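## Task

The foam block sits somewhere in the pantry cabinet. Relocate it onto the cabinet's second level counting up from the bottom (the cabinet floor is level one, the lowest shelf is level two), then close the cabinet door. The robot must not tip over or finish leaning, and the block must stay in place without the robot holding it.

## Robot and tools

ROBOT. TidyBot++: a mobile base 0.54 m long, 0.50 m wide, 0.38 m high on four powered casters, carrying one seven-joint arm with a two-finger gripper. The shoulder sits 0.12 m ahead of the base centre, 0.68 m above the floor. Two cameras: base_camera (fixed on the base, looking forward and down) and wrist_camera (fisheye, looks along the hand). At start the arm is folded, hand pointing down; the wrist then juts up to 0.08 m beyond the base front and the elbow rises up to 1.15 m. A straight-down hand reaches at most about 0.94 m high, and only near the base.

FRAMES. Base frame: origin on the floor below the base centre, x forward, y left, z up. hand_pose is reported in it: the point between the finger pads, its z axis along the fingers, its y axis the closing direction. The odometry frame is the base frame at the scene's start; base_odometry heading is positive to the left, -3.142 to 3.142, and counts wheel slip as travel, drifting a few cm and degrees over many moves. base_tilt is in degrees, forward and right positive.

execute_actions. Arguments: actions, a list holding zero or one action; cameras, a list of "base_camera", "wrist_camera" or "all" (omitted/null = all, [] = none). An empty list just reports state and images. An action may contain:
- base: exactly one relative offset from where the base last measured itself: translate_m (metres, forward +, -2 to 2), strafe_m (metres, left +, -2 to 2) or rotate_rad (radians, counter-clockwise from above +, -6.3 to 6.3). A move needing over 8.667 s is refused.
- joints: absolute targets by name, one value each: joint_1_rad (any angle; whole arm about vertical, positive = clockwise from above, opposite to rotate_rad), joint_2_rad shoulder -2.249 to 2.249, joint_3_rad any angle, joint_4_rad elbow -2.579 to 2.579, joint_5_rad any angle, joint_6_rad wrist -2.099 to 2.099, joint_7_rad any angle (hand down: positive = counter-clockwise from above; at 1.57 fingers open left/right), gripper_pos 0 (open) to 1 (closed). Any-angle joints take the short way; turn in steps under half a turn. Done tolerances: ±0.039 for joints 1-4, ±0.056 for 5-7, ±0.03 gripper.
- speeds: top-speed caps for this action only: translate_m/strafe_m 0.05 to 0.5 m/s, rotate_rad 0.1 to 1.57 rad/s (upper end is default).
Base and joint motions start together. Unknown keys or out-of-range values refuse the whole call. Anything left out may keep pushing toward its old target. No action exceeds 15 s.

wait: seconds 0 to 10; nothing new commanded, returns state and images. zoom_image: camera plus region [x0, y0, x1, y1] in pixels of that camera's latest full image, top-left origin, at most 504 x 504 (base_camera is 644x364, wrist_camera 644x476). finished_scene: scene number (1 or 2); irreversible, reports success and gives the next task. Replying without a tool call ends everything.

ARM GEOMETRY. Upper arm 0.42 m, forearm 0.31 m, hand 0.31 m to the hand point. With joint_1_rad = 0, joint_3_rad = 3.14, joint_5_rad = 0 the arm stays in the base's x-z plane, and tilt from vertical (forward +) is: upper arm = joint_2_rad, forearm = joint_2_rad - joint_4_rad, hand = that minus joint_6_rad. Reach ahead of the shoulder = sum of length*sin(angle); height above it = sum of length*cos(angle). From 3.14, raising joint_3_rad swings a forward-bent forearm rightwards; raising joint_5_rad swings a bent hand rightwards. Joints move up to 1.39 rad/s (1.22 for 5-7).

GRIPPER. Pad gap is roughly 85*(1 - gripper_pos) mm. Closed fingertips reach about 20 mm beyond the hand point. At 1 the fingers squeeze about 96-120 N each; "done" at 1 means nothing (or something very thin) is held, "off_target" means an object stopped them.

RESULTS. base_status and joint_status tell how each motion ended: "done", "off_target" (resting away from target, maybe still pushing), "contact_stop" / "time_out" (target dropped, holds in place), "not_followed" (arm targets withheld after a self-collision check; see "joint command not followed" and "cause:"; the gripper still acts). A blocked base pushes until timeout and may still say "done" while short. joint_positions, hand_pose, base_odometry, base_tilt, motor_effort (percent of max, peak in brackets, somewhat noisy), on_its_own (uncommanded changes) and a pictures line naming image order are also returned. Warning lines: ARM HIT, MOTOR HOT (60 °C), OVER-TEMPERATURE FAULT (75 °C, arm sinks; resend targets marked limit_stop_at_motor_heat). A torque fault (joints 1-4 limit 104.5 N m, 5-7 51.3 N m) freezes the arm for 10 s and skips the rest of the call. If any result reports a stop, later calls in the same reply are not run.

ACCURACY. Friction and sag leave the hand a cm or two off (more when stretched or loaded); correct by sending last command + (wanted - read). Never command a loaded joint to its read angle. Trust images over hand_pose. Camera calibration is given in the original data and is approximate.

AVOID. Tipping: don't drive while the arm is snagged above about 0.8 m; sideways force on a raised hand can lift wheels; retract or back off to right the robot. Avoid driving the arm into things (torque faults), hard pushes, drops, slams and leaving the object held. The robot keeps the last command while you think, so leave it stable. Something may occasionally nudge loose objects.

Each tool is called in YAML: its name, and indented under it one key for each argument.

## Session

execute_actions:
  actions: []

Scene clock: 0.00 s.
base_odometry: x=+0.000 y=+0.000 heading=+0.000 (m, m, rad; odometry frame)
base_tilt: forward=+0.7 right=+0.1 (deg)
base_status: not commanded
joint_positions: joint_1_rad=+0.051 joint_2_rad=-0.335 joint_3_rad=+3.125 joint_4_rad=-2.544 joint_5_rad=+0.019 joint_6_rad=-0.830 joint_7_rad=+1.604 gripper_pos=+0.000
joint_status: not commanded
motor_effort: joint_1_rad=-2 joint_2_rad=-2 joint_3_rad=+1 joint_4_rad=+14 joint_5_rad=+1 joint_6_rad=+2 joint_7_rad=+1 (%)
hand_pose: x=+0.2647 y=-0.0086 z=+0.5822 quat_wxyz=(+0.012, +0.999, +0.006, +0.051) (m; base frame)
pictures: base_camera, wrist_camera
Images, in order (width x height): base_camera 644x364, wrist_camera 644x476.

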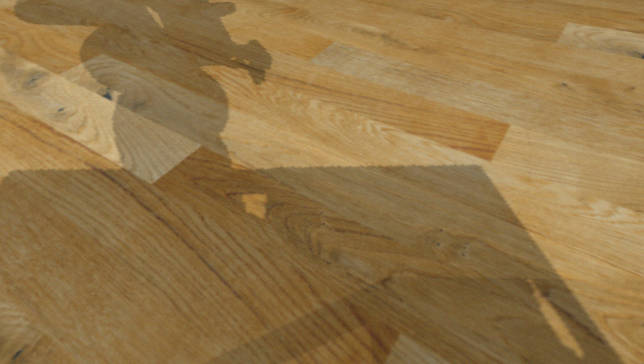

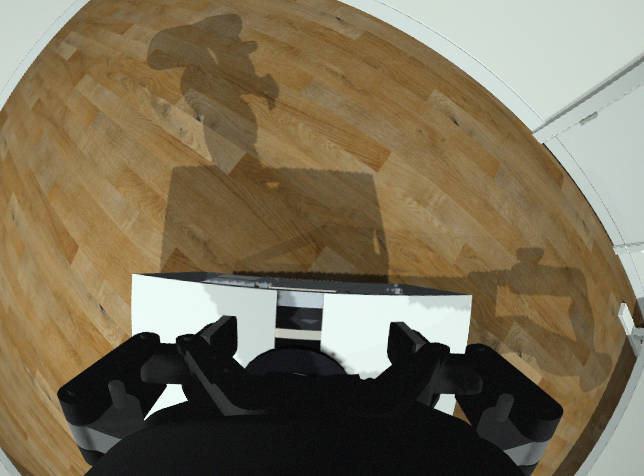

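execute_actions:
  actions:
    - {"base":{"rotate_rad":-1.2},"joints":{"joint_1_rad":0,"joint_2_rad":-0.6,"joint_4_rad":-2.4,"joint_6_rad":0.0,"joint_7_rad":1.57}}

Scene clock: 3.97 s.
base_odometry: x=+0.000 y=+0.000 heading=-1.199 (m, m, rad; odometry frame)
base_tilt: forward=+0.7 right=+0.1 (deg)
base_status: done
joint_positions: joint_1_rad=+0.019 joint_2_rad=-0.581 joint_3_rad=+3.125 joint_4_rad=-2.409 joint_5_rad=+0.019 joint_6_rad=-0.026 joint_7_rad=+1.600 gripper_pos=+0.000
joint_status: all done
motor_effort: joint_1_rad=-1(0) joint_2_rad=-1(4) joint_3_rad=+1(2) joint_4_rad=+22(23) joint_5_rad=+0(1) joint_6_rad=+9(8) joint_7_rad=+1(1) (%)
hand_pose: x=+0.4907 y=+0.0010 z=+0.8662 quat_wxyz=(+0.020, +0.800, +0.020, +0.600) (m; base frame)
pictures: base_camera, wrist_camera
camera_calibration (this result's frames):
wrist_camera: T_world_to_cam=[[0.0432535, -0.996797, 0.0672724, -0.0702996], [-0.267172, -0.0764237, -0.960614, 1.02014], [0.962678, 0.0235766, -0.269621, -0.102559], [0, 0, 0, 1]] pos_world=[0.374323, 0.0103062, 0.957034]
Images, in order (width x height): base_camera 644x364, wrist_camera 644x476.

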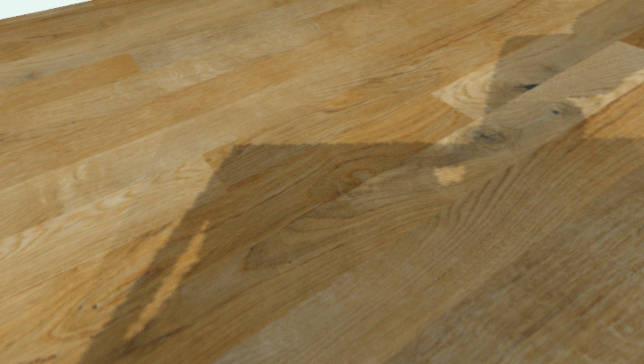

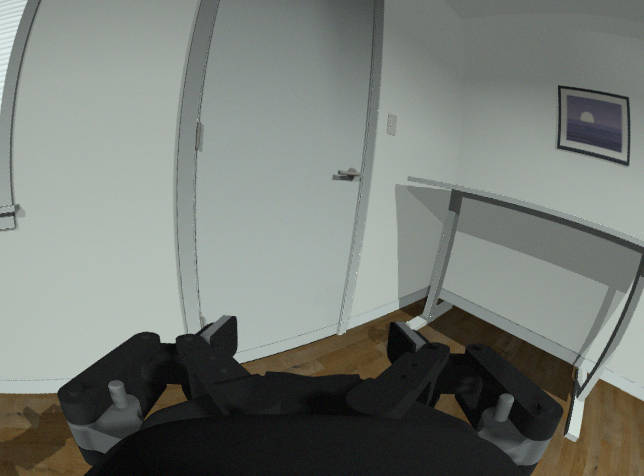

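execute_actions:
  actions:
    - {"base":{"rotate_rad":-1.9}}
  cameras: ["wrist_camera"]

execute_actions:
  actions:
    - {"base":{"rotate_rad":-1.7}}
  cameras: ["wrist_camera"]

Scene clock: 9.97 s.
base_odometry: x=+0.000 y=+0.000 heading=-3.099 (m, m, rad; odometry frame)
base_tilt: forward=+0.7 right=+0.1 (deg)
base_status: done
joint_positions: joint_1_rad=+0.017 joint_2_rad=-0.581 joint_3_rad=+3.125 joint_4_rad=-2.409 joint_5_rad=+0.019 joint_6_rad=-0.026 joint_7_rad=+1.600 gripper_pos=+0.000
joint_status: not commanded
motor_effort: joint_1_rad=-1(1) joint_2_rad=-1(1) joint_3_rad=+1(2) joint_4_rad=+23(23) joint_5_rad=+0(0) joint_6_rad=+9(9) joint_7_rad=+1(1) (%)
hand_pose: x=+0.4907 y=+0.0019 z=+0.8662 quat_wxyz=(+0.019, +0.800, +0.021, +0.600) (m; base frame)
pictures: wrist_camera
camera_calibration (this result's frames):
wrist_camera: T_world_to_cam=[[0.0455761, -0.996693, 0.0672727, -0.0705763], [-0.266993, -0.0770464, -0.960614, 1.02012], [0.96262, 0.0258196, -0.269621, -0.102552], [0, 0, 0, 1]] pos_world=[0.374298, 0.0109011, 0.957034]
Images, in order (width x height): wrist_camera 644x476.

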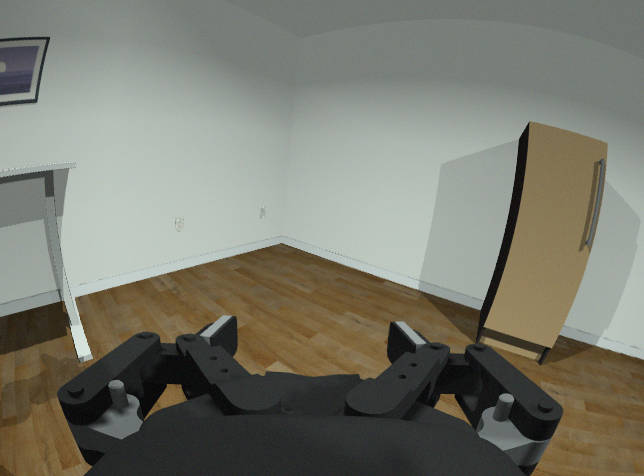

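Scene clock: 12.33 s.
base_odometry: x=+0.000 y=+0.000 heading=+1.485 (m, m, rad; odometry frame)
base_tilt: forward=+0.7 right=+0.1 (deg)
base_status: done
joint_positions: joint_1_rad=+0.016 joint_2_rad=-0.581 joint_3_rad=+3.125 joint_4_rad=-2.409 joint_5_rad=+0.019 joint_6_rad=-0.026 joint_7_rad=+1.600 gripper_pos=+0.000
joint_status: not commanded
motor_effort: joint_1_rad=-1(0) joint_2_rad=-1(2) joint_3_rad=+1(2) joint_4_rad=+23(23) joint_5_rad=+0(0) joint_6_rad=+9(9) joint_7_rad=+1(1) (%)
hand_pose: x=+0.4907 y=+0.0023 z=+0.8662 quat_wxyz=(+0.019, +0.800, +0.021, +0.600) (m; base frame)
pictures: wrist_camera
camera_calibration (this result's frames):
wrist_camera: T_world_to_cam=[[0.0465918, -0.996646, 0.0672723, -0.0706967], [-0.266914, -0.077318, -0.960614, 1.02011], [0.962593, 0.0268008, -0.269621, -0.102549], [0, 0, 0, 1]] pos_world=[0.374287, 0.0111613, 0.957034]
Images, in order (width x height): wrist_camera 644x476.

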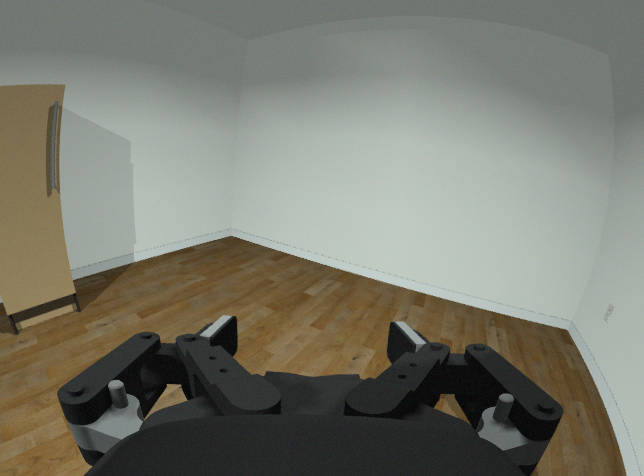

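execute_actions:
  actions:
    - {"base":{"rotate_rad":0.97}}
  cameras: []

execute_actions:
  actions:
    - {"base":{"translate_m":0.7},"joints":{"joint_6_rad":-0.25}}

Scene clock: 18.10 s.
base_odometry: x=+0.000 y=+0.000 heading=+2.454 (m, m, rad; odometry frame)
base_tilt: forward=+0.7 right=+0.1 (deg)
base_status: done
joint_positions: joint_1_rad=+0.012 joint_2_rad=-0.581 joint_3_rad=+3.125 joint_4_rad=-2.409 joint_5_rad=+0.019 joint_6_rad=-0.026 joint_7_rad=+1.600 gripper_pos=+0.000
joint_status: not commanded
motor_effort: joint_1_rad=-2(2) joint_2_rad=-1(2) joint_3_rad=+1(2) joint_4_rad=+23(23) joint_5_rad=+0(1) joint_6_rad=+9(9) joint_7_rad=+1(1) (%)
hand_pose: x=+0.4906 y=+0.0036 z=+0.8662 quat_wxyz=(+0.018, +0.800, +0.023, +0.600) (m; base frame)
pictures: none
No camera images: the call's "cameras" was empty. Leave "cameras" out to get every camera's image.

Scene clock: 20.87 s.
base_odometry: x=-0.542 y=+0.444 heading=+2.455 (m, m, rad; odometry frame)
base_tilt: forward=+0.7 right=+0.1 (deg)
base_status: done
joint_positions: joint_1_rad=+0.012 joint_2_rad=-0.587 joint_3_rad=+3.125 joint_4_rad=-2.409 joint_5_rad=+0.019 joint_6_rad=-0.229 joint_7_rad=+1.600 gripper_pos=+0.000
joint_status: all done
motor_effort: joint_1_rad=-2(1) joint_2_rad=-1(2) joint_3_rad=+1(1) joint_4_rad=+23(25) joint_5_rad=+0(0) joint_6_rad=+8(11) joint_7_rad=+1(1) (%)
hand_pose: x=+0.4663 y=+0.0018 z=+0.8097 quat_wxyz=(+0.018, +0.855, +0.022, +0.518) (m; base frame)
pictures: base_camera, wrist_camera
camera_calibration (this result's frames):
wrist_camera: T_world_to_cam=[[0.0569196, -0.996687, 0.058097, -0.0635917], [-0.450385, -0.0775676, -0.889459, 0.987232], [0.891018, 0.0244616, -0.453308, 0.0878122], [0, 0, 0, 1]] pos_world=[0.370012, 0.0110481, 0.921602]
Images, in order (width x height): base_camera 644x364, wrist_camera 644x476.

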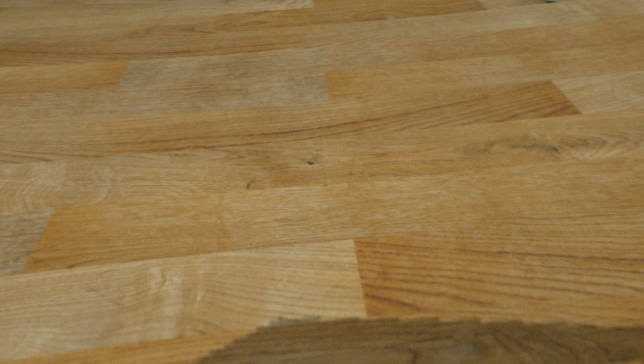

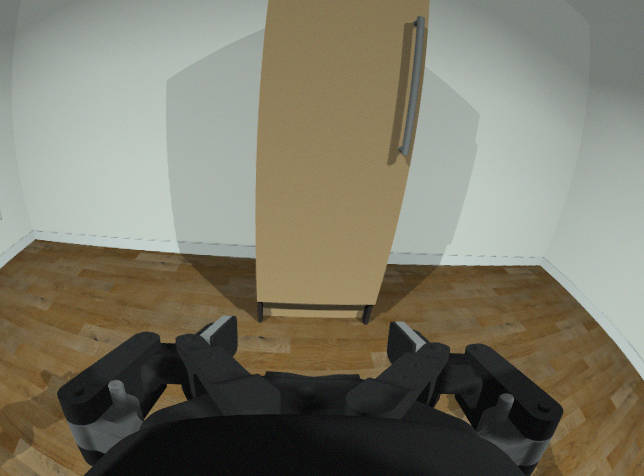

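execute_actions:
  actions:
    - {"base":{"strafe_m":-0.26},"joints":{"joint_1_rad":-0.012,"joint_2_rad":-0.3,"joint_4_rad":-2.495,"joint_6_rad":0.65,"joint_7_rad":1.55}}
  cameras: []

execute_actions:
  actions:
    - {"base":{"translate_m":0.5}}
  cameras: ["wrist_camera"]

Scene clock: 26.43 s.
base_odometry: x=-0.377 y=+0.645 heading=+2.456 (m, m, rad; odometry frame)
base_tilt: forward=+0.8 right=+0.1 (deg)
base_status: done
joint_positions: joint_1_rad=+0.009 joint_2_rad=-0.320 joint_3_rad=+3.125 joint_4_rad=-2.471 joint_5_rad=+0.019 joint_6_rad=+0.616 joint_7_rad=+1.580 gripper_pos=+0.000
joint_status: all done
motor_effort: joint_1_rad=-1(2) joint_2_rad=-8(8) joint_3_rad=+1(3) joint_4_rad=+21(24) joint_5_rad=+0(0) joint_6_rad=+9(9) joint_7_rad=+1(1) (%)
hand_pose: x=+0.5605 y=+0.0090 z=+0.9197 quat_wxyz=(+0.005, +0.694, +0.017, +0.719) (m; base frame)
pictures: none
No camera images: the call's "cameras" was empty. Leave "cameras" out to get every camera's image.

Scene clock: 28.80 s.
base_odometry: x=-0.764 y=+0.962 heading=+2.455 (m, m, rad; odometry frame)
base_tilt: forward=+0.8 right=+0.1 (deg)
base_status: done
joint_positions: joint_1_rad=+0.009 joint_2_rad=-0.311 joint_3_rad=+3.125 joint_4_rad=-2.476 joint_5_rad=+0.019 joint_6_rad=+0.616 joint_7_rad=+1.580 gripper_pos=+0.000
joint_status: not commanded
motor_effort: joint_1_rad=-1(1) joint_2_rad=-8(11) joint_3_rad=+1(1) joint_4_rad=+20(21) joint_5_rad=+0(1) joint_6_rad=+9(10) joint_7_rad=+1(1) (%)
hand_pose: x=+0.5618 y=+0.0092 z=+0.9131 quat_wxyz=(+0.004, +0.699, +0.017, +0.715) (m; base frame)
pictures: wrist_camera
camera_calibration (this result's frames):
wrist_camera: T_world_to_cam=[[0.0478771, -0.997498, 0.0520171, -0.0570807], [0.0354505, -0.0503471, -0.998102, 0.948802], [0.998224, 0.0496303, 0.0329514, -0.455053], [0, 0, 0, 1]] pos_world=[0.423342, 0.013416, 0.964965]
Images, in order (width x height): wrist_camera 644x476.

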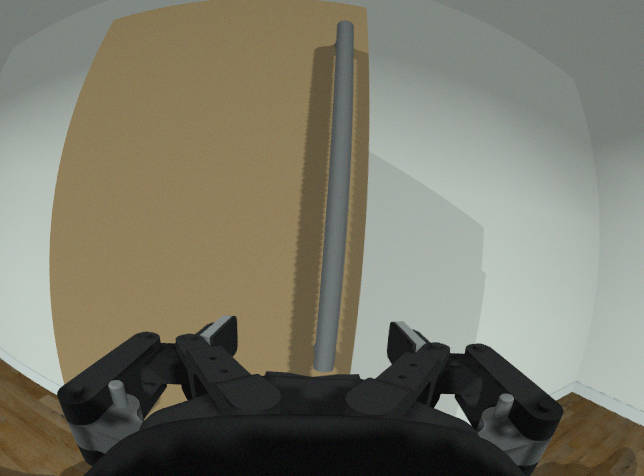

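execute_actions:
  actions:
    - {"base":{"translate_m":0.13,"strafe_m":0}}
  cameras: []

execute_actions:
  actions:
    - {"base":{"translate_m":0.13}}
  cameras: ["wrist_camera"]

action 0: "base" must hold exactly one of rotate_rad, strafe_m, translate_m; got {"translate_m": 0.13, "strafe_m": 0}

Scene clock: 33.60 s.
base_odometry: x=-0.864 y=+1.044 heading=+2.455 (m, m, rad; odometry frame)
base_tilt: forward=+0.7 right=+0.1 (deg)
base_status: done
joint_positions: joint_1_rad=+0.009 joint_2_rad=-0.307 joint_3_rad=+3.125 joint_4_rad=-2.477 joint_5_rad=+0.019 joint_6_rad=+0.616 joint_7_rad=+1.580 gripper_pos=+0.000
joint_status: not commanded
motor_effort: joint_1_rad=-1(2) joint_2_rad=-8(10) joint_3_rad=+1(1) joint_4_rad=+20(21) joint_5_rad=+1(0) joint_6_rad=+9(9) joint_7_rad=+1(1) (%)
hand_pose: x=+0.5625 y=+0.0092 z=+0.9106 quat_wxyz=(+0.004, +0.701, +0.017, +0.713) (m; base frame)
pictures: wrist_camera
camera_calibration (this result's frames):
wrist_camera: T_world_to_cam=[[0.0481463, -0.997499, 0.0517379, -0.0568961], [0.0302239, -0.0503193, -0.998276, 0.949407], [0.998383, 0.049627, 0.0277256, -0.451033], [0, 0, 0, 1]] pos_world=[0.424348, 0.0134031, 0.963219]
Images, in order (width x height): wrist_camera 644x476.

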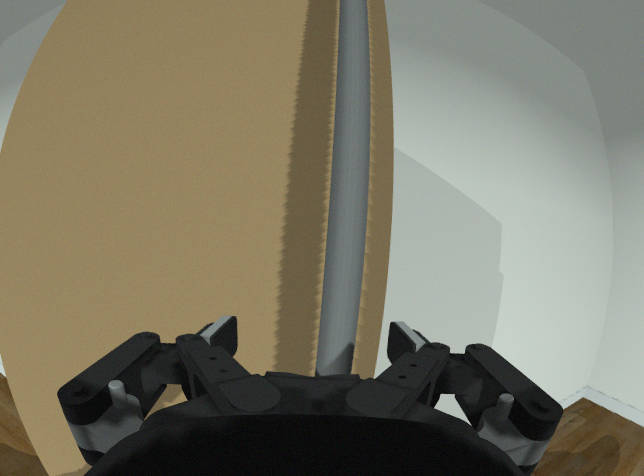

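execute_actions:
  actions:
    - {"base":{"strafe_m":-0.025}}
  cameras: []

execute_actions:
  actions:
    - {"base":{"translate_m":0.045}}
  cameras: []

execute_actions:
  actions:
    - {"joints":{"gripper_pos":1}}
  cameras: ["wrist_camera"]

Scene clock: 35.90 s.
base_odometry: x=-0.849 y=+1.064 heading=+2.455 (m, m, rad; odometry frame)
base_tilt: forward=+0.7 right=+0.1 (deg)
base_status: done
joint_positions: joint_1_rad=+0.007 joint_2_rad=-0.307 joint_3_rad=+3.125 joint_4_rad=-2.477 joint_5_rad=+0.019 joint_6_rad=+0.616 joint_7_rad=+1.580 gripper_pos=+0.000
joint_status: not commanded
motor_effort: joint_1_rad=-1(1) joint_2_rad=-8(9) joint_3_rad=+1(3) joint_4_rad=+20(21) joint_5_rad=+0(1) joint_6_rad=+9(9) joint_7_rad=+1(1) (%)
hand_pose: x=+0.5625 y=+0.0099 z=+0.9106 quat_wxyz=(+0.004, +0.701, +0.018, +0.713) (m; base frame)
pictures: none
No camera images: the call's "cameras" was empty. Leave "cameras" out to get every camera's image.

Scene clock: 36.87 s.
base_odometry: x=-0.883 y=+1.093 heading=+2.455 (m, m, rad; odometry frame)
base_tilt: forward=+0.7 right=+0.1 (deg)
base_status: done
joint_positions: joint_1_rad=+0.007 joint_2_rad=-0.304 joint_3_rad=+3.125 joint_4_rad=-2.478 joint_5_rad=+0.019 joint_6_rad=+0.616 joint_7_rad=+1.580 gripper_pos=+0.000
joint_status: not commanded
motor_effort: joint_1_rad=-1(1) joint_2_rad=-8(11) joint_3_rad=+1(2) joint_4_rad=+20(21) joint_5_rad=+0(0) joint_6_rad=+9(10) joint_7_rad=+1(1) (%)
hand_pose: x=+0.5629 y=+0.0099 z=+0.9090 quat_wxyz=(+0.004, +0.702, +0.018, +0.712) (m; base frame)
pictures: none
No camera images: the call's "cameras" was empty. Leave "cameras" out to get every camera's image.

Scene clock: 51.87 s.
base_odometry: x=-0.883 y=+1.093 heading=+2.455 (m, m, rad; odometry frame)
base_tilt: forward=+0.7 right=+0.1 (deg)
base_status: not commanded
joint_positions: joint_1_rad=-0.012 joint_2_rad=-0.305 joint_3_rad=+3.126 joint_4_rad=-2.480 joint_5_rad=+0.018 joint_6_rad=+0.617 joint_7_rad=+1.570 gripper_pos=+0.749
joint_status: gripper_pos off_target (ended at +0.749, target +1.000)
motor_effort: joint_1_rad=+2(6) joint_2_rad=-6(8) joint_3_rad=+4(9) joint_4_rad=+22(23) joint_5_rad=-2(7) joint_6_rad=+9(9) joint_7_rad=+2(3) (%)
hand_pose: x=+0.5622 y=+0.0175 z=+0.9084 quat_wxyz=(-0.006, +0.702, +0.020, +0.711) (m; base frame)
pictures: wrist_camera
camera_calibration (this result's frames):
wrist_camera: T_world_to_cam=[[0.0672697, -0.996912, 0.0405091, -0.0489978], [0.0267405, -0.038785, -0.99889, 0.949887], [0.997376, 0.0682782, 0.0240489, -0.447521], [0, 0, 0, 1]] pos_world=[0.424242, 0.0185508, 0.961579]
Images, in order (width x height): wrist_camera 644x476.

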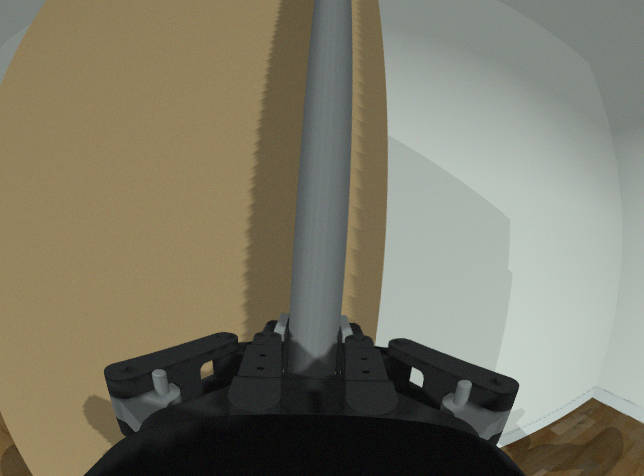

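execute_actions:
  actions:
    - {"base":{"translate_m":-0.15},"speeds":{"translate_m":0.12}}
  cameras: []

execute_actions:
  actions:
    - {"base":{"strafe_m":0.06},"speeds":{"strafe_m":0.1}}
  cameras: []

execute_actions:
  actions:
    - {"base":{"translate_m":-0.12},"speeds":{"translate_m":0.12}}
  cameras: ["wrist_camera"]

Scene clock: 55.67 s.
base_odometry: x=-0.767 y=+0.998 heading=+2.456 (m, m, rad; odometry frame)
base_tilt: forward=+0.7 right=+0.1 (deg)
base_status: done
joint_positions: joint_1_rad=-0.026 joint_2_rad=-0.294 joint_3_rad=+3.105 joint_4_rad=-2.472 joint_5_rad=+0.018 joint_6_rad=+0.620 joint_7_rad=+1.564 gripper_pos=+0.751
joint_status: not commanded
motor_effort: joint_1_rad=+4(5) joint_2_rad=-10(14) joint_3_rad=+5(7) joint_4_rad=+15(21) joint_5_rad=+0(4) joint_6_rad=+8(10) joint_7_rad=+4(3) (%)
hand_pose: x=+0.5649 y=+0.0341 z=+0.9085 quat_wxyz=(-0.019, +0.702, +0.031, +0.711) (m; base frame)
pictures: none
No camera images: the call's "cameras" was empty. Leave "cameras" out to get every camera's image.

Scene clock: 56.80 s.
base_odometry: x=-0.805 y=+0.951 heading=+2.455 (m, m, rad; odometry frame)
base_tilt: forward=+0.7 right=+0.1 (deg)
base_status: done
joint_positions: joint_1_rad=+0.030 joint_2_rad=-0.297 joint_3_rad=+3.173 joint_4_rad=-2.475 joint_5_rad=+0.017 joint_6_rad=+0.620 joint_7_rad=+1.564 gripper_pos=+0.751
joint_status: not commanded
motor_effort: joint_1_rad=-10(12) joint_2_rad=-6(11) joint_3_rad=-8(10) joint_4_rad=+20(21) joint_5_rad=+5(7) joint_6_rad=+8(10) joint_7_rad=+1(3) (%)
hand_pose: x=+0.5649 y=-0.0244 z=+0.9086 quat_wxyz=(+0.017, +0.703, -0.018, +0.711) (m; base frame)
pictures: none
No camera images: the call's "cameras" was empty. Leave "cameras" out to get every camera's image.

Scene clock: 58.40 s.
base_odometry: x=-0.712 y=+0.875 heading=+2.455 (m, m, rad; odometry frame)
base_tilt: forward=+0.7 right=+0.1 (deg)
base_status: done
joint_positions: joint_1_rad=-0.023 joint_2_rad=-0.296 joint_3_rad=+3.108 joint_4_rad=-2.476 joint_5_rad=+0.017 joint_6_rad=+0.622 joint_7_rad=+1.563 gripper_pos=+0.754
joint_status: not commanded
motor_effort: joint_1_rad=+3(9) joint_2_rad=-11(12) joint_3_rad=+5(8) joint_4_rad=+15(22) joint_5_rad=+0(5) joint_6_rad=+7(11) joint_7_rad=+3(4) (%)
hand_pose: x=+0.5639 y=+0.0314 z=+0.9085 quat_wxyz=(-0.017, +0.702, +0.029, +0.712) (m; base frame)
pictures: wrist_camera
camera_calibration (this result's frames):
wrist_camera: T_world_to_cam=[[0.095473, -0.994705, 0.0380418, -0.0490645], [0.0286, -0.0354595, -0.998962, 0.94942], [0.995021, 0.0964618, 0.0250632, -0.450644], [0, 0, 0, 1]] pos_world=[0.425931, 0.0283312, 0.961595]
Images, in order (width x height): wrist_camera 644x476.

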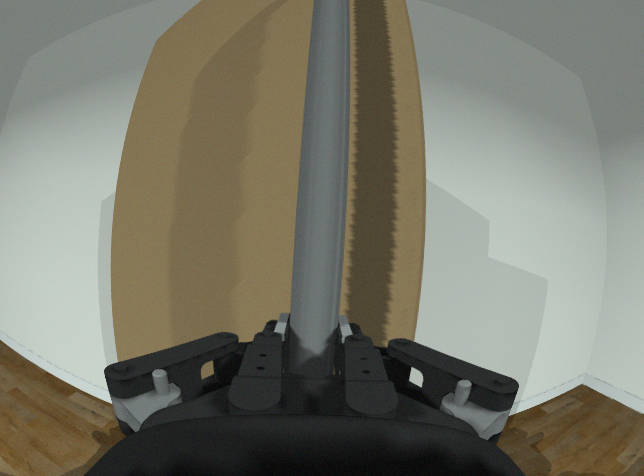

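execute_actions:
  actions:
    - {"base":{"strafe_m":0.1},"speeds":{"strafe_m":0.1}}
  cameras: []

execute_actions:
  actions:
    - {"base":{"translate_m":-0.1},"speeds":{"translate_m":0.12}}
  cameras: []

execute_actions:
  actions:
    - {"base":{"strafe_m":0.13},"speeds":{"strafe_m":0.1}}
  cameras: []

execute_actions:
  actions:
    - {"base":{"translate_m":-0.06},"speeds":{"translate_m":0.12}}
  cameras: []

execute_actions:
  actions:
    - {"base":{"strafe_m":0.12},"speeds":{"strafe_m":0.1}}
  cameras: ["wrist_camera"]

Scene clock: 62.40 s.
base_odometry: x=-0.775 y=+0.798 heading=+2.455 (m, m, rad; odometry frame)
base_tilt: forward=+0.7 right=+0.1 (deg)
base_status: done
joint_positions: joint_1_rad=+0.067 joint_2_rad=-0.317 joint_3_rad=+3.205 joint_4_rad=-2.493 joint_5_rad=-0.001 joint_6_rad=+0.623 joint_7_rad=+1.563 gripper_pos=+0.754
joint_status: not commanded
motor_effort: joint_1_rad=-15(18) joint_2_rad=+0(11) joint_3_rad=-14(16) joint_4_rad=+23(24) joint_5_rad=+8(9) joint_6_rad=+8(9) joint_7_rad=-1(2) (%)
hand_pose: x=+0.5544 y=-0.0591 z=+0.9087 quat_wxyz=(+0.036, +0.699, -0.055, +0.713) (m; base frame)
pictures: none
No camera images: the call's "cameras" was empty. Leave "cameras" out to get every camera's image.

Scene clock: 63.90 s.
base_odometry: x=-0.698 y=+0.734 heading=+2.455 (m, m, rad; odometry frame)
base_tilt: forward=+0.7 right=+0.1 (deg)
base_status: done
joint_positions: joint_1_rad=-0.016 joint_2_rad=-0.307 joint_3_rad=+3.116 joint_4_rad=-2.485 joint_5_rad=-0.001 joint_6_rad=+0.625 joint_7_rad=+1.563 gripper_pos=+0.757
joint_status: not commanded
motor_effort: joint_1_rad=+0(15) joint_2_rad=-11(12) joint_3_rad=+1(14) joint_4_rad=+16(23) joint_5_rad=+1(7) joint_6_rad=+8(9) joint_7_rad=+2(1) (%)
hand_pose: x=+0.5606 y=+0.0207 z=+0.9087 quat_wxyz=(-0.014, +0.701, +0.014, +0.713) (m; base frame)
pictures: none
No camera images: the call's "cameras" was empty. Leave "cameras" out to get every camera's image.

Scene clock: 65.77 s.
base_odometry: x=-0.780 y=+0.634 heading=+2.455 (m, m, rad; odometry frame)
base_tilt: forward=+0.7 right=+0.1 (deg)
base_status: done
joint_positions: joint_1_rad=+0.091 joint_2_rad=-0.348 joint_3_rad=+3.225 joint_4_rad=-2.516 joint_5_rad=-0.014 joint_6_rad=+0.625 joint_7_rad=+1.563 gripper_pos=+0.757
joint_status: not commanded
motor_effort: joint_1_rad=-21(23) joint_2_rad=+6(10) joint_3_rad=-18(20) joint_4_rad=+28(29) joint_5_rad=+9(11) joint_6_rad=+7(10) joint_7_rad=-3(3) (%)
hand_pose: x=+0.5404 y=-0.0796 z=+0.9088 quat_wxyz=(+0.047, +0.693, -0.078, +0.715) (m; base frame)
pictures: none
No camera images: the call's "cameras" was empty. Leave "cameras" out to get every camera's image.

Scene clock: 67.00 s.
base_odometry: x=-0.734 y=+0.596 heading=+2.454 (m, m, rad; odometry frame)
base_tilt: forward=+0.7 right=+0.1 (deg)
base_status: done
joint_positions: joint_1_rad=+0.021 joint_2_rad=-0.317 joint_3_rad=+3.152 joint_4_rad=-2.494 joint_5_rad=-0.014 joint_6_rad=+0.626 joint_7_rad=+1.563 gripper_pos=+0.757
joint_status: not commanded
motor_effort: joint_1_rad=-7(20) joint_2_rad=-5(9) joint_3_rad=-4(17) joint_4_rad=+18(27) joint_5_rad=+4(9) joint_6_rad=+7(9) joint_7_rad=+0(4) (%)
hand_pose: x=+0.5572 y=-0.0152 z=+0.9088 quat_wxyz=(+0.006, +0.700, -0.021, +0.714) (m; base frame)
pictures: none
No camera images: the call's "cameras" was empty. Leave "cameras" out to get every camera's image.

Scene clock: 68.80 s.
base_odometry: x=-0.810 y=+0.503 heading=+2.454 (m, m, rad; odometry frame)
base_tilt: forward=+0.7 right=+0.1 (deg)
base_status: done
joint_positions: joint_1_rad=+0.094 joint_2_rad=-0.371 joint_3_rad=+3.222 joint_4_rad=-2.534 joint_5_rad=-0.014 joint_6_rad=+0.627 joint_7_rad=+1.563 gripper_pos=+0.757
joint_status: not commanded
motor_effort: joint_1_rad=-20(24) joint_2_rad=+9(12) joint_3_rad=-16(20) joint_4_rad=+30(32) joint_5_rad=+9(11) joint_6_rad=+7(9) joint_7_rad=-5(5) (%)
hand_pose: x=+0.5323 y=-0.0782 z=+0.9087 quat_wxyz=(+0.047, +0.691, -0.078, +0.717) (m; base frame)
pictures: wrist_camera
camera_calibration (this result's frames):
wrist_camera: T_world_to_cam=[[-0.145659, -0.988996, -0.025893, 0.0318265], [0.0495761, 0.0188427, -0.998593, 0.939389], [0.988092, -0.146738, 0.046286, -0.443184], [0, 0, 0, 1]] pos_world=[0.395971, -0.0512563, 0.959405]
Images, in order (width x height): wrist_camera 644x476.

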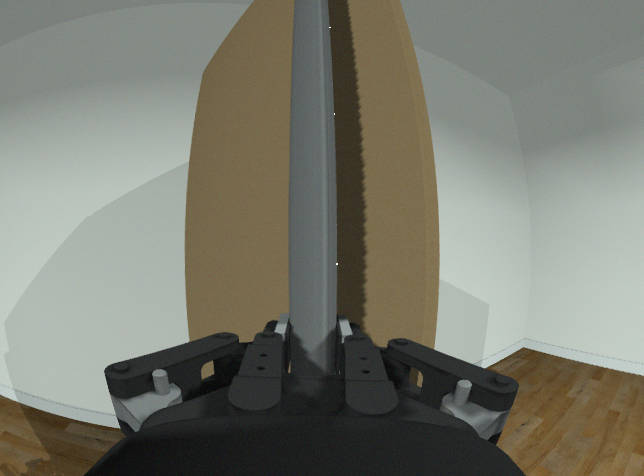

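execute_actions:
  actions:
    - {"joints":{"gripper_pos":0}}
  cameras: []

execute_actions:
  actions:
    - {"base":{"translate_m":-0.2}}
  cameras: []

execute_actions:
  actions:
    - {"base":{"strafe_m":-0.4},"joints":{"joint_1_rad":-0.012,"joint_6_rad":0.3,"gripper_pos":0.95}}
  cameras: ["wrist_camera"]

Scene clock: 71.63 s.
base_odometry: x=-0.810 y=+0.503 heading=+2.455 (m, m, rad; odometry frame)
base_tilt: forward=+0.7 right=+0.1 (deg)
base_status: not commanded
joint_positions: joint_1_rad=+0.011 joint_2_rad=-0.332 joint_3_rad=+3.140 joint_4_rad=-2.513 joint_5_rad=-0.014 joint_6_rad=+0.629 joint_7_rad=+1.563 gripper_pos=+0.000
joint_status: all done
motor_effort: joint_1_rad=-5(20) joint_2_rad=+0(9) joint_3_rad=-3(16) joint_4_rad=+20(30) joint_5_rad=+2(9) joint_6_rad=+6(9) joint_7_rad=+0(5) (%)
hand_pose: x=+0.5507 y=-0.0049 z=+0.9053 quat_wxyz=(+0.000, +0.700, -0.012, +0.714) (m; base frame)
pictures: none
No camera images: the call's "cameras" was empty. Leave "cameras" out to get every camera's image.

Scene clock: 73.27 s.
base_odometry: x=-0.655 y=+0.376 heading=+2.454 (m, m, rad; odometry frame)
base_tilt: forward=+0.7 right=+0.1 (deg)
base_status: done
joint_positions: joint_1_rad=+0.004 joint_2_rad=-0.305 joint_3_rad=+3.135 joint_4_rad=-2.510 joint_5_rad=-0.014 joint_6_rad=+0.629 joint_7_rad=+1.563 gripper_pos=+0.000
joint_status: not commanded
motor_effort: joint_1_rad=-1(5) joint_2_rad=-8(11) joint_3_rad=+1(2) joint_4_rad=+20(21) joint_5_rad=+1(2) joint_6_rad=+9(10) joint_7_rad=+1(0) (%)
hand_pose: x=+0.5572 y=+0.0003 z=+0.8952 quat_wxyz=(-0.004, +0.709, -0.008, +0.705) (m; base frame)
pictures: none
No camera images: the call's "cameras" was empty. Leave "cameras" out to get every camera's image.

Scene clock: 75.43 s.
base_odometry: x=-0.401 y=+0.685 heading=+2.454 (m, m, rad; odometry frame)
base_tilt: forward=+0.7 right=+0.1 (deg)
base_status: done
joint_positions: joint_1_rad=+0.004 joint_2_rad=-0.304 joint_3_rad=+3.134 joint_4_rad=-2.505 joint_5_rad=-0.014 joint_6_rad=+0.319 joint_7_rad=+1.563 gripper_pos=+0.950
joint_status: all done
motor_effort: joint_1_rad=-1(0) joint_2_rad=-8(9) joint_3_rad=+1(2) joint_4_rad=+20(22) joint_5_rad=+0(0) joint_6_rad=+9(10) joint_7_rad=+1(1) (%)
hand_pose: x=+0.5433 y=+0.0016 z=+0.8030 quat_wxyz=(-0.004, +0.808, -0.008, +0.589) (m; base frame)
pictures: wrist_camera
camera_calibration (this result's frames):
wrist_camera: T_world_to_cam=[[0.0284497, -0.999582, -0.00521467, -0.00151253], [-0.293259, -0.00335917, -0.956027, 0.983956], [0.95561, 0.0287279, -0.293232, -0.147511], [0, 0, 0, 1]] pos_world=[0.42956, 0.00603106, 0.897425]
Images, in order (width x height): wrist_camera 644x476.

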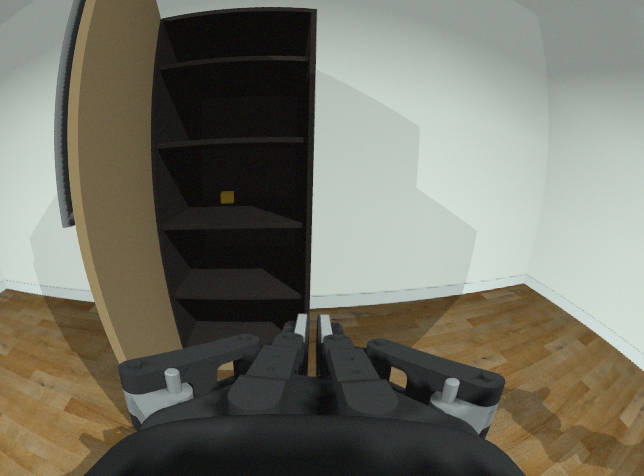

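execute_actions:
  actions:
    - {"base":{"translate_m":0.33}}
  cameras: []

execute_actions:
  actions:
    - {"base":{"strafe_m":0.55},"speeds":{"strafe_m":0.2}}

Scene clock: 80.20 s.
base_odometry: x=-0.656 y=+0.895 heading=+2.453 (m, m, rad; odometry frame)
base_tilt: forward=+0.8 right=+0.1 (deg)
base_status: done
joint_positions: joint_1_rad=+0.004 joint_2_rad=-0.303 joint_3_rad=+3.134 joint_4_rad=-2.505 joint_5_rad=-0.014 joint_6_rad=+0.319 joint_7_rad=+1.563 gripper_pos=+0.950
joint_status: not commanded
motor_effort: joint_1_rad=-1(1) joint_2_rad=-8(10) joint_3_rad=+1(1) joint_4_rad=+20(21) joint_5_rad=+0(0) joint_6_rad=+9(9) joint_7_rad=+1(1) (%)
hand_pose: x=+0.5435 y=+0.0016 z=+0.8026 quat_wxyz=(-0.004, +0.808, -0.008, +0.589) (m; base frame)
pictures: none
No camera images: the call's "cameras" was empty. Leave "cameras" out to get every camera's image.

Scene clock: 83.80 s.
base_odometry: x=-1.006 y=+0.470 heading=+2.453 (m, m, rad; odometry frame)
base_tilt: forward=+0.7 right=+0.1 (deg)
base_status: done
joint_positions: joint_1_rad=+0.023 joint_2_rad=-0.303 joint_3_rad=+3.159 joint_4_rad=-2.505 joint_5_rad=-0.014 joint_6_rad=+0.319 joint_7_rad=+1.563 gripper_pos=+0.950
joint_status: not commanded
motor_effort: joint_1_rad=-10(13) joint_2_rad=-8(9) joint_3_rad=-7(11) joint_4_rad=+21(25) joint_5_rad=+3(5) joint_6_rad=+9(11) joint_7_rad=+2(1) (%)
hand_pose: x=+0.5433 y=-0.0174 z=+0.8026 quat_wxyz=(+0.005, +0.808, -0.027, +0.589) (m; base frame)
pictures: base_camera, wrist_camera
camera_calibration (this result's frames):
wrist_camera: T_world_to_cam=[[-0.014144, -0.999821, -0.012596, 0.00857891], [-0.294092, 0.0161998, -0.95564, 0.983905], [0.955672, -0.00981218, -0.294269, -0.146978], [0, 0, 0, 1]] pos_world=[0.429943, -0.00880382, 0.897116]
Images, in order (width x height): base_camera 644x364, wrist_camera 644x476.

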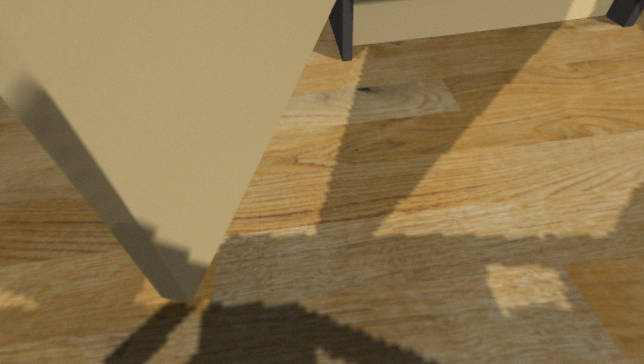

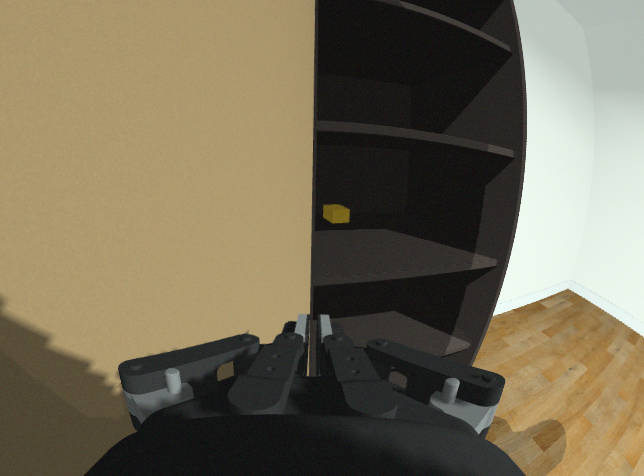

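execute_actions:
  actions:
    - {"base":{"strafe_m":-0.2}}
  cameras: []

execute_actions:
  actions:
    - {"base":{"translate_m":-0.2},"joints":{"gripper_pos":0}}
  cameras: []

execute_actions:
  actions:
    - {"joints":{"joint_1_rad":-0.12,"joint_2_rad":0.82,"joint_4_rad":-1.57,"joint_6_rad":0.83}}
  cameras: []

execute_actions:
  actions:
    - {"base":{"translate_m":0.3},"speeds":{"translate_m":0.25}}

Scene clock: 92.97 s.
base_odometry: x=-0.879 y=+0.625 heading=+2.454 (m, m, rad; odometry frame)
base_tilt: forward=+0.7 right=+0.1 (deg)
base_status: done
joint_positions: joint_1_rad=+0.000 joint_2_rad=-0.303 joint_3_rad=+3.130 joint_4_rad=-2.504 joint_5_rad=-0.014 joint_6_rad=+0.319 joint_7_rad=+1.563 gripper_pos=+0.950
joint_status: not commanded
motor_effort: joint_1_rad=-1(8) joint_2_rad=-8(10) joint_3_rad=+1(6) joint_4_rad=+20(21) joint_5_rad=+0(3) joint_6_rad=+9(9) joint_7_rad=+1(2) (%)
hand_pose: x=+0.5435 y=+0.0051 z=+0.8027 quat_wxyz=(-0.006, +0.808, -0.004, +0.589) (m; base frame)
pictures: none
No camera images: the call's "cameras" was empty. Leave "cameras" out to get every camera's image.

Scene clock: 94.60 s.
base_odometry: x=-0.724 y=+0.498 heading=+2.454 (m, m, rad; odometry frame)
base_tilt: forward=+0.7 right=+0.1 (deg)
base_status: done
joint_positions: joint_1_rad=+0.000 joint_2_rad=-0.303 joint_3_rad=+3.130 joint_4_rad=-2.504 joint_5_rad=-0.014 joint_6_rad=+0.319 joint_7_rad=+1.563 gripper_pos=+0.000
joint_status: all done
motor_effort: joint_1_rad=-1(1) joint_2_rad=-7(10) joint_3_rad=+1(1) joint_4_rad=+19(21) joint_5_rad=+0(0) joint_6_rad=+9(9) joint_7_rad=+1(1) (%)
hand_pose: x=+0.5435 y=+0.0051 z=+0.8028 quat_wxyz=(-0.006, +0.808, -0.004, +0.589) (m; base frame)
pictures: none
No camera images: the call's "cameras" was empty. Leave "cameras" out to get every camera's image.

Scene clock: 97.00 s.
base_odometry: x=-0.724 y=+0.498 heading=+2.454 (m, m, rad; odometry frame)
base_tilt: forward=+0.7 right=+0.1 (deg)
base_status: not commanded
joint_positions: joint_1_rad=-0.099 joint_2_rad=+0.805 joint_3_rad=+3.130 joint_4_rad=-1.594 joint_5_rad=-0.014 joint_6_rad=+0.789 joint_7_rad=+1.563 gripper_pos=+0.000
joint_status: all done
motor_effort: joint_1_rad=-1(1) joint_2_rad=-44(47) joint_3_rad=+0(0) joint_4_rad=+17(20) joint_5_rad=+1(1) joint_6_rad=+9(9) joint_7_rad=+1(1) (%)
hand_pose: x=+0.9414 y=+0.0860 z=+0.7303 quat_wxyz=(-0.042, +0.720, +0.026, +0.692) (m; base frame)
pictures: none
No camera images: the call's "cameras" was empty. Leave "cameras" out to get every camera's image.

Scene clock: 99.10 s.
base_odometry: x=-0.956 y=+0.689 heading=+2.454 (m, m, rad; odometry frame)
base_tilt: forward=+0.8 right=+0.1 (deg)
base_status: done
joint_positions: joint_1_rad=-0.101 joint_2_rad=+0.806 joint_3_rad=+3.130 joint_4_rad=-1.587 joint_5_rad=-0.014 joint_6_rad=+0.791 joint_7_rad=+1.563 gripper_pos=+0.000
joint_status: not commanded
motor_effort: joint_1_rad=-2(4) joint_2_rad=-44(47) joint_3_rad=+0(1) joint_4_rad=+18(19) joint_5_rad=+0(0) joint_6_rad=+9(9) joint_7_rad=+1(1) (%)
hand_pose: x=+0.9429 y=+0.0881 z=+0.7327 quat_wxyz=(-0.043, +0.718, +0.027, +0.694) (m; base frame)
pictures: base_camera, wrist_camera
camera_calibration (this result's frames):
wrist_camera: T_world_to_cam=[[0.129754, -0.991534, -0.00494741, -0.0232013], [-0.0194563, 0.00244261, -0.999808, 0.807587], [0.991355, 0.129825, -0.0189746, -0.796], [0, 0, 0, 1]] pos_world=[0.807842, 0.0783632, 0.792213]
Images, in order (width x height): base_camera 644x364, wrist_camera 644x476.

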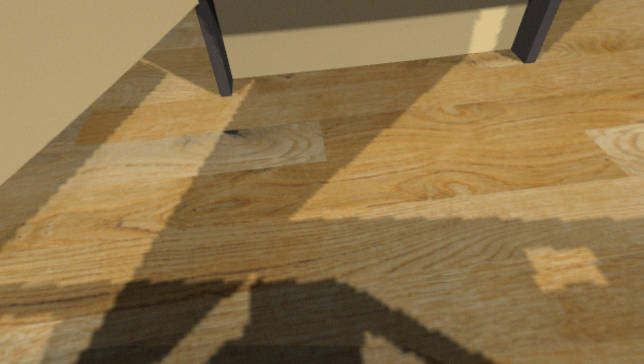

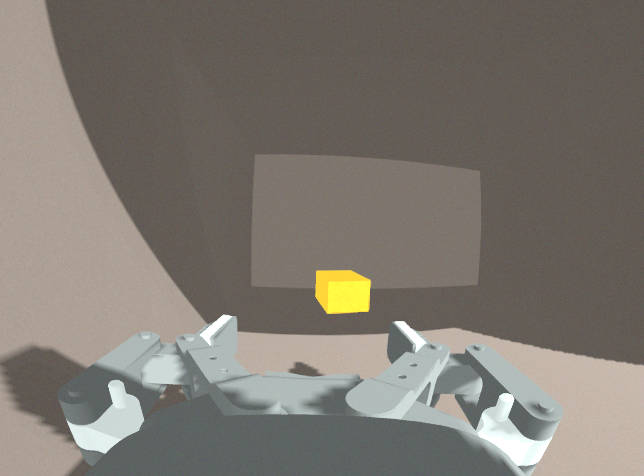

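execute_actions:
  actions:
    - {"base":{"translate_m":0.14},"joints":{"joint_1_rad":-0.095,"joint_2_rad":0.835,"joint_6_rad":0.85},"speeds":{"translate_m":0.2}}

Scene clock: 104.37 s.
base_odometry: x=-1.062 y=+0.777 heading=+2.451 (m, m, rad; odometry frame)
base_tilt: forward=+0.8 right=+0.1 (deg)
base_status: translate_m time_out (by the wheels' count: +0.138 of +0.140)
joint_positions: joint_1_rad=-0.099 joint_2_rad=+0.813 joint_3_rad=+3.129 joint_4_rad=-1.587 joint_5_rad=-0.013 joint_6_rad=+0.810 joint_7_rad=+1.563 gripper_pos=+0.000
joint_status: all done
motor_effort: joint_1_rad=-2(7) joint_2_rad=-44(46) joint_3_rad=-1(3) joint_4_rad=+18(19) joint_5_rad=+1(1) joint_6_rad=+9(10) joint_7_rad=+1(1) (%)
hand_pose: x=+0.9436 y=+0.0872 z=+0.7339 quat_wxyz=(-0.043, +0.713, +0.026, +0.699) (m; base frame)
pictures: base_camera, wrist_camera
camera_calibration (this result's frames):
wrist_camera: T_world_to_cam=[[0.128733, -0.991668, -0.00478933, -0.0233429], [-0.00578217, 0.00407884, -0.999975, 0.795826], [0.991662, 0.128757, -0.00520891, -0.806823], [0, 0, 0, 1]] pos_world=[0.807702, 0.0774898, 0.791491]
Images, in order (width x height): base_camera 644x364, wrist_camera 644x476.

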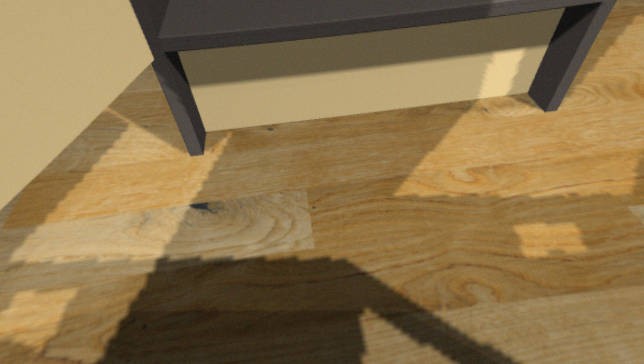

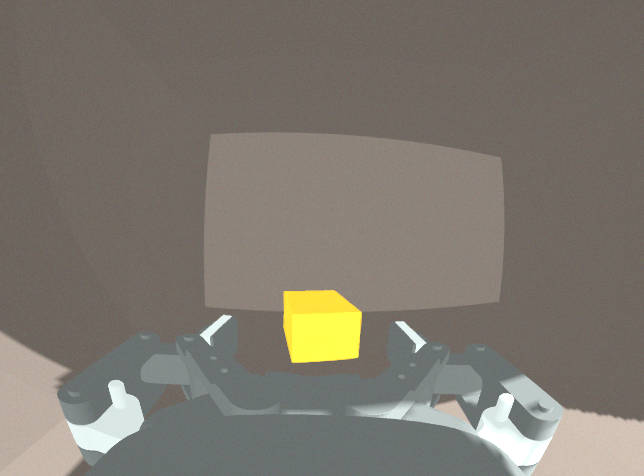

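execute_actions:
  actions:
    - {"joints":{"joint_2_rad":1.09,"joint_4_rad":-0.94,"joint_6_rad":0.5}}

Scene clock: 110.53 s.
base_odometry: x=-1.062 y=+0.777 heading=+2.451 (m, m, rad; odometry frame)
base_tilt: forward=+0.8 right=+0.1 (deg)
base_status: not commanded
joint_positions: joint_1_rad=-0.099 joint_2_rad=+1.067 joint_3_rad=+3.129 joint_4_rad=-0.963 joint_5_rad=-0.013 joint_6_rad=+0.540 joint_7_rad=+1.563 gripper_pos=+0.000
joint_status: all done
motor_effort: joint_1_rad=-1(0) joint_2_rad=-55(55) joint_3_rad=+0(0) joint_4_rad=+22(22) joint_5_rad=+0(0) joint_6_rad=+9(10) joint_7_rad=+1(1) (%)
hand_pose: x=+1.0743 y=+0.0992 z=+0.7710 quat_wxyz=(-0.047, +0.678, +0.023, +0.734) (m; base frame)
pictures: base_camera, wrist_camera
camera_calibration (this result's frames):
wrist_camera: T_world_to_cam=[[0.128552, -0.991681, -0.00656106, -0.0265115], [0.0923725, 0.018561, -0.995552, 0.723379], [0.987391, 0.127374, 0.0939901, -1.00962], [0, 0, 0, 1]] pos_world=[0.933481, 0.0888825, 0.814882]
Images, in order (width x height): base_camera 644x364, wrist_camera 644x476.

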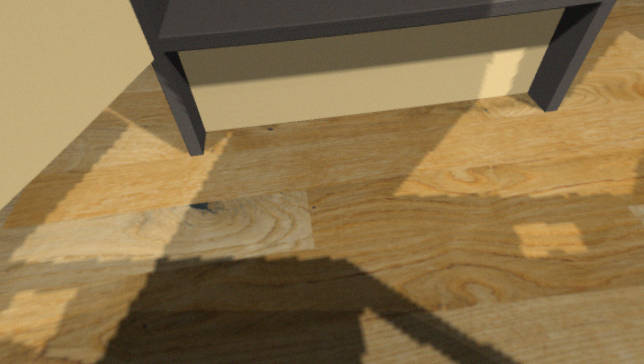

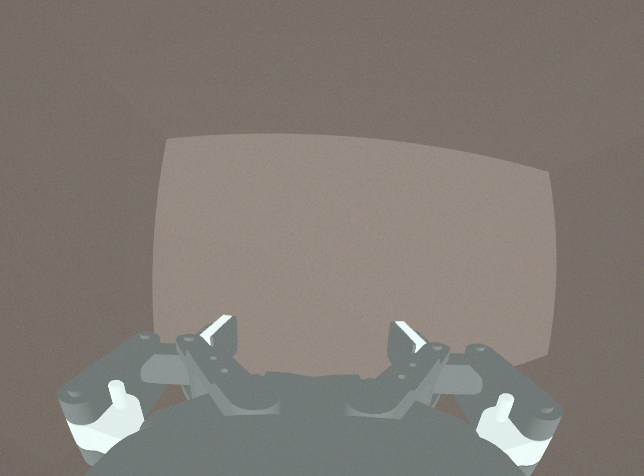

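execute_actions:
  actions:
    - {"joints":{"joint_2_rad":1.14}}

Scene clock: 127.83 s.
base_odometry: x=-1.062 y=+0.777 heading=+2.451 (m, m, rad; odometry frame)
base_tilt: forward=+0.8 right=+0.1 (deg)
base_status: not commanded
joint_positions: joint_1_rad=-0.099 joint_2_rad=+1.119 joint_3_rad=+3.129 joint_4_rad=-0.928 joint_5_rad=-0.013 joint_6_rad=+0.540 joint_7_rad=+1.563 gripper_pos=+0.000
joint_status: all done
motor_effort: joint_1_rad=+0(3) joint_2_rad=-53(57) joint_3_rad=+0(1) joint_4_rad=+21(22) joint_5_rad=+0(1) joint_6_rad=+9(10) joint_7_rad=+1(0) (%)
hand_pose: x=+1.0823 y=+0.0998 z=+0.7414 quat_wxyz=(-0.047, +0.684, +0.023, +0.728) (m; base frame)
pictures: base_camera, wrist_camera
camera_calibration (this result's frames):
wrist_camera: T_world_to_cam=[[0.12806, -0.99174, -0.00728055, -0.0260706], [0.0748594, 0.0169859, -0.997049, 0.713403], [0.988937, 0.127137, 0.0764162, -1.00339], [0, 0, 0, 1]] pos_world=[0.942226, 0.0895957, 0.787784]
Images, in order (width x height): base_camera 644x364, wrist_camera 644x476.

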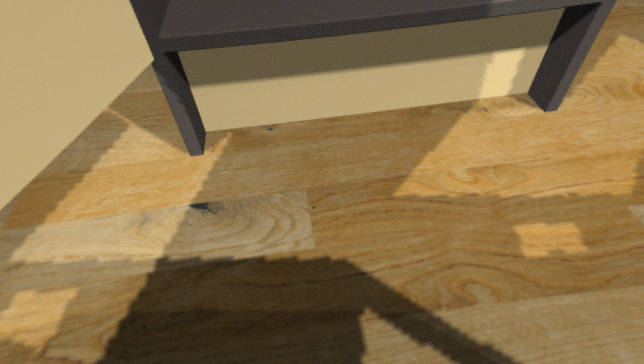

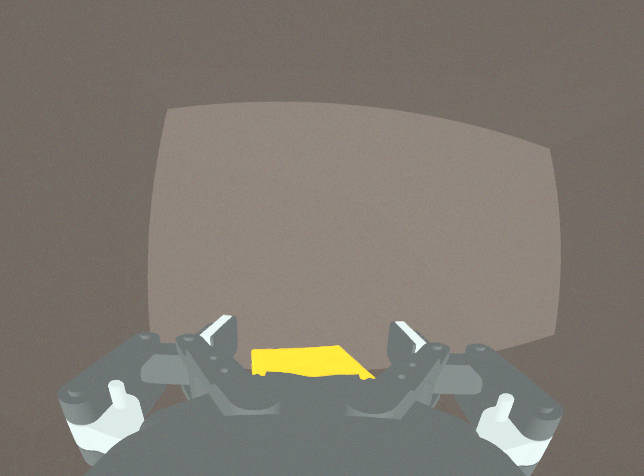

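execute_actions:
  actions:
    - {"base":{"translate_m":-0.03},"joints":{"joint_6_rad":0.43}}
  cameras: ["wrist_camera"]

execute_actions:
  actions:
    - {"base":{"translate_m":-0.001},"joints":{"gripper_pos":0.42}}
  cameras: ["wrist_camera"]

Scene clock: 130.43 s.
base_odometry: x=-1.039 y=+0.758 heading=+2.451 (m, m, rad; odometry frame)
base_tilt: forward=+0.8 right=+0.1 (deg)
base_status: done
joint_positions: joint_1_rad=-0.094 joint_2_rad=+1.121 joint_3_rad=+3.129 joint_4_rad=-0.930 joint_5_rad=-0.013 joint_6_rad=+0.472 joint_7_rad=+1.563 gripper_pos=+0.000
joint_status: all done
motor_effort: joint_1_rad=-1(6) joint_2_rad=-51(56) joint_3_rad=+0(2) joint_4_rad=+19(23) joint_5_rad=+0(0) joint_6_rad=+8(10) joint_7_rad=+1(0) (%)
hand_pose: x=+1.0832 y=+0.0954 z=+0.7171 quat_wxyz=(-0.044, +0.710, +0.023, +0.703) (m; base frame)
pictures: wrist_camera
camera_calibration (this result's frames):
wrist_camera: T_world_to_cam=[[0.123973, -0.992241, -0.00944434, -0.0246752], [0.00341417, 0.00994424, -0.999945, 0.769253], [0.99228, 0.123934, 0.0046205, -0.953713], [0, 0, 0, 1]] pos_world=[0.946783, 0.0860642, 0.773384]
Images, in order (width x height): wrist_camera 644x476.

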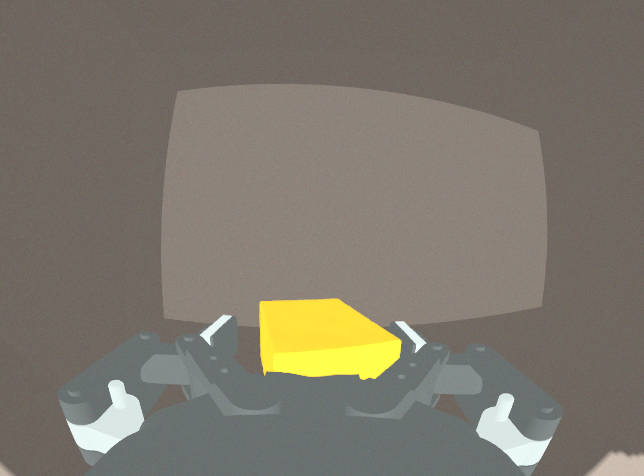

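Scene clock: 131.20 s.
base_odometry: x=-1.038 y=+0.757 heading=+2.450 (m, m, rad; odometry frame)
base_tilt: forward=+0.8 right=+0.1 (deg)
base_status: done
joint_positions: joint_1_rad=-0.094 joint_2_rad=+1.121 joint_3_rad=+3.129 joint_4_rad=-0.930 joint_5_rad=-0.013 joint_6_rad=+0.472 joint_7_rad=+1.563 gripper_pos=+0.339
joint_status: gripper_pos off_target (ended at +0.339, target +0.420)
motor_effort: joint_1_rad=-1(3) joint_2_rad=-51(53) joint_3_rad=+0(1) joint_4_rad=+19(21) joint_5_rad=+0(1) joint_6_rad=+8(9) joint_7_rad=+1(1) (%)
hand_pose: x=+1.0832 y=+0.0954 z=+0.7171 quat_wxyz=(-0.044, +0.710, +0.023, +0.703) (m; base frame)
pictures: wrist_camera
camera_calibration (this result's frames):
wrist_camera: T_world_to_cam=[[0.123973, -0.992241, -0.00944469, -0.0246749], [0.00341279, 0.00994442, -0.999945, 0.769254], [0.99228, 0.123934, 0.00461915, -0.953712], [0, 0, 0, 1]] pos_world=[0.946783, 0.0860642, 0.773383]
Images, in order (width x height): wrist_camera 644x476.

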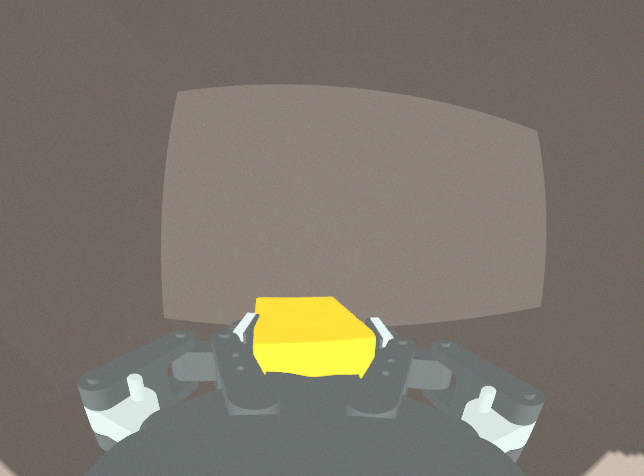

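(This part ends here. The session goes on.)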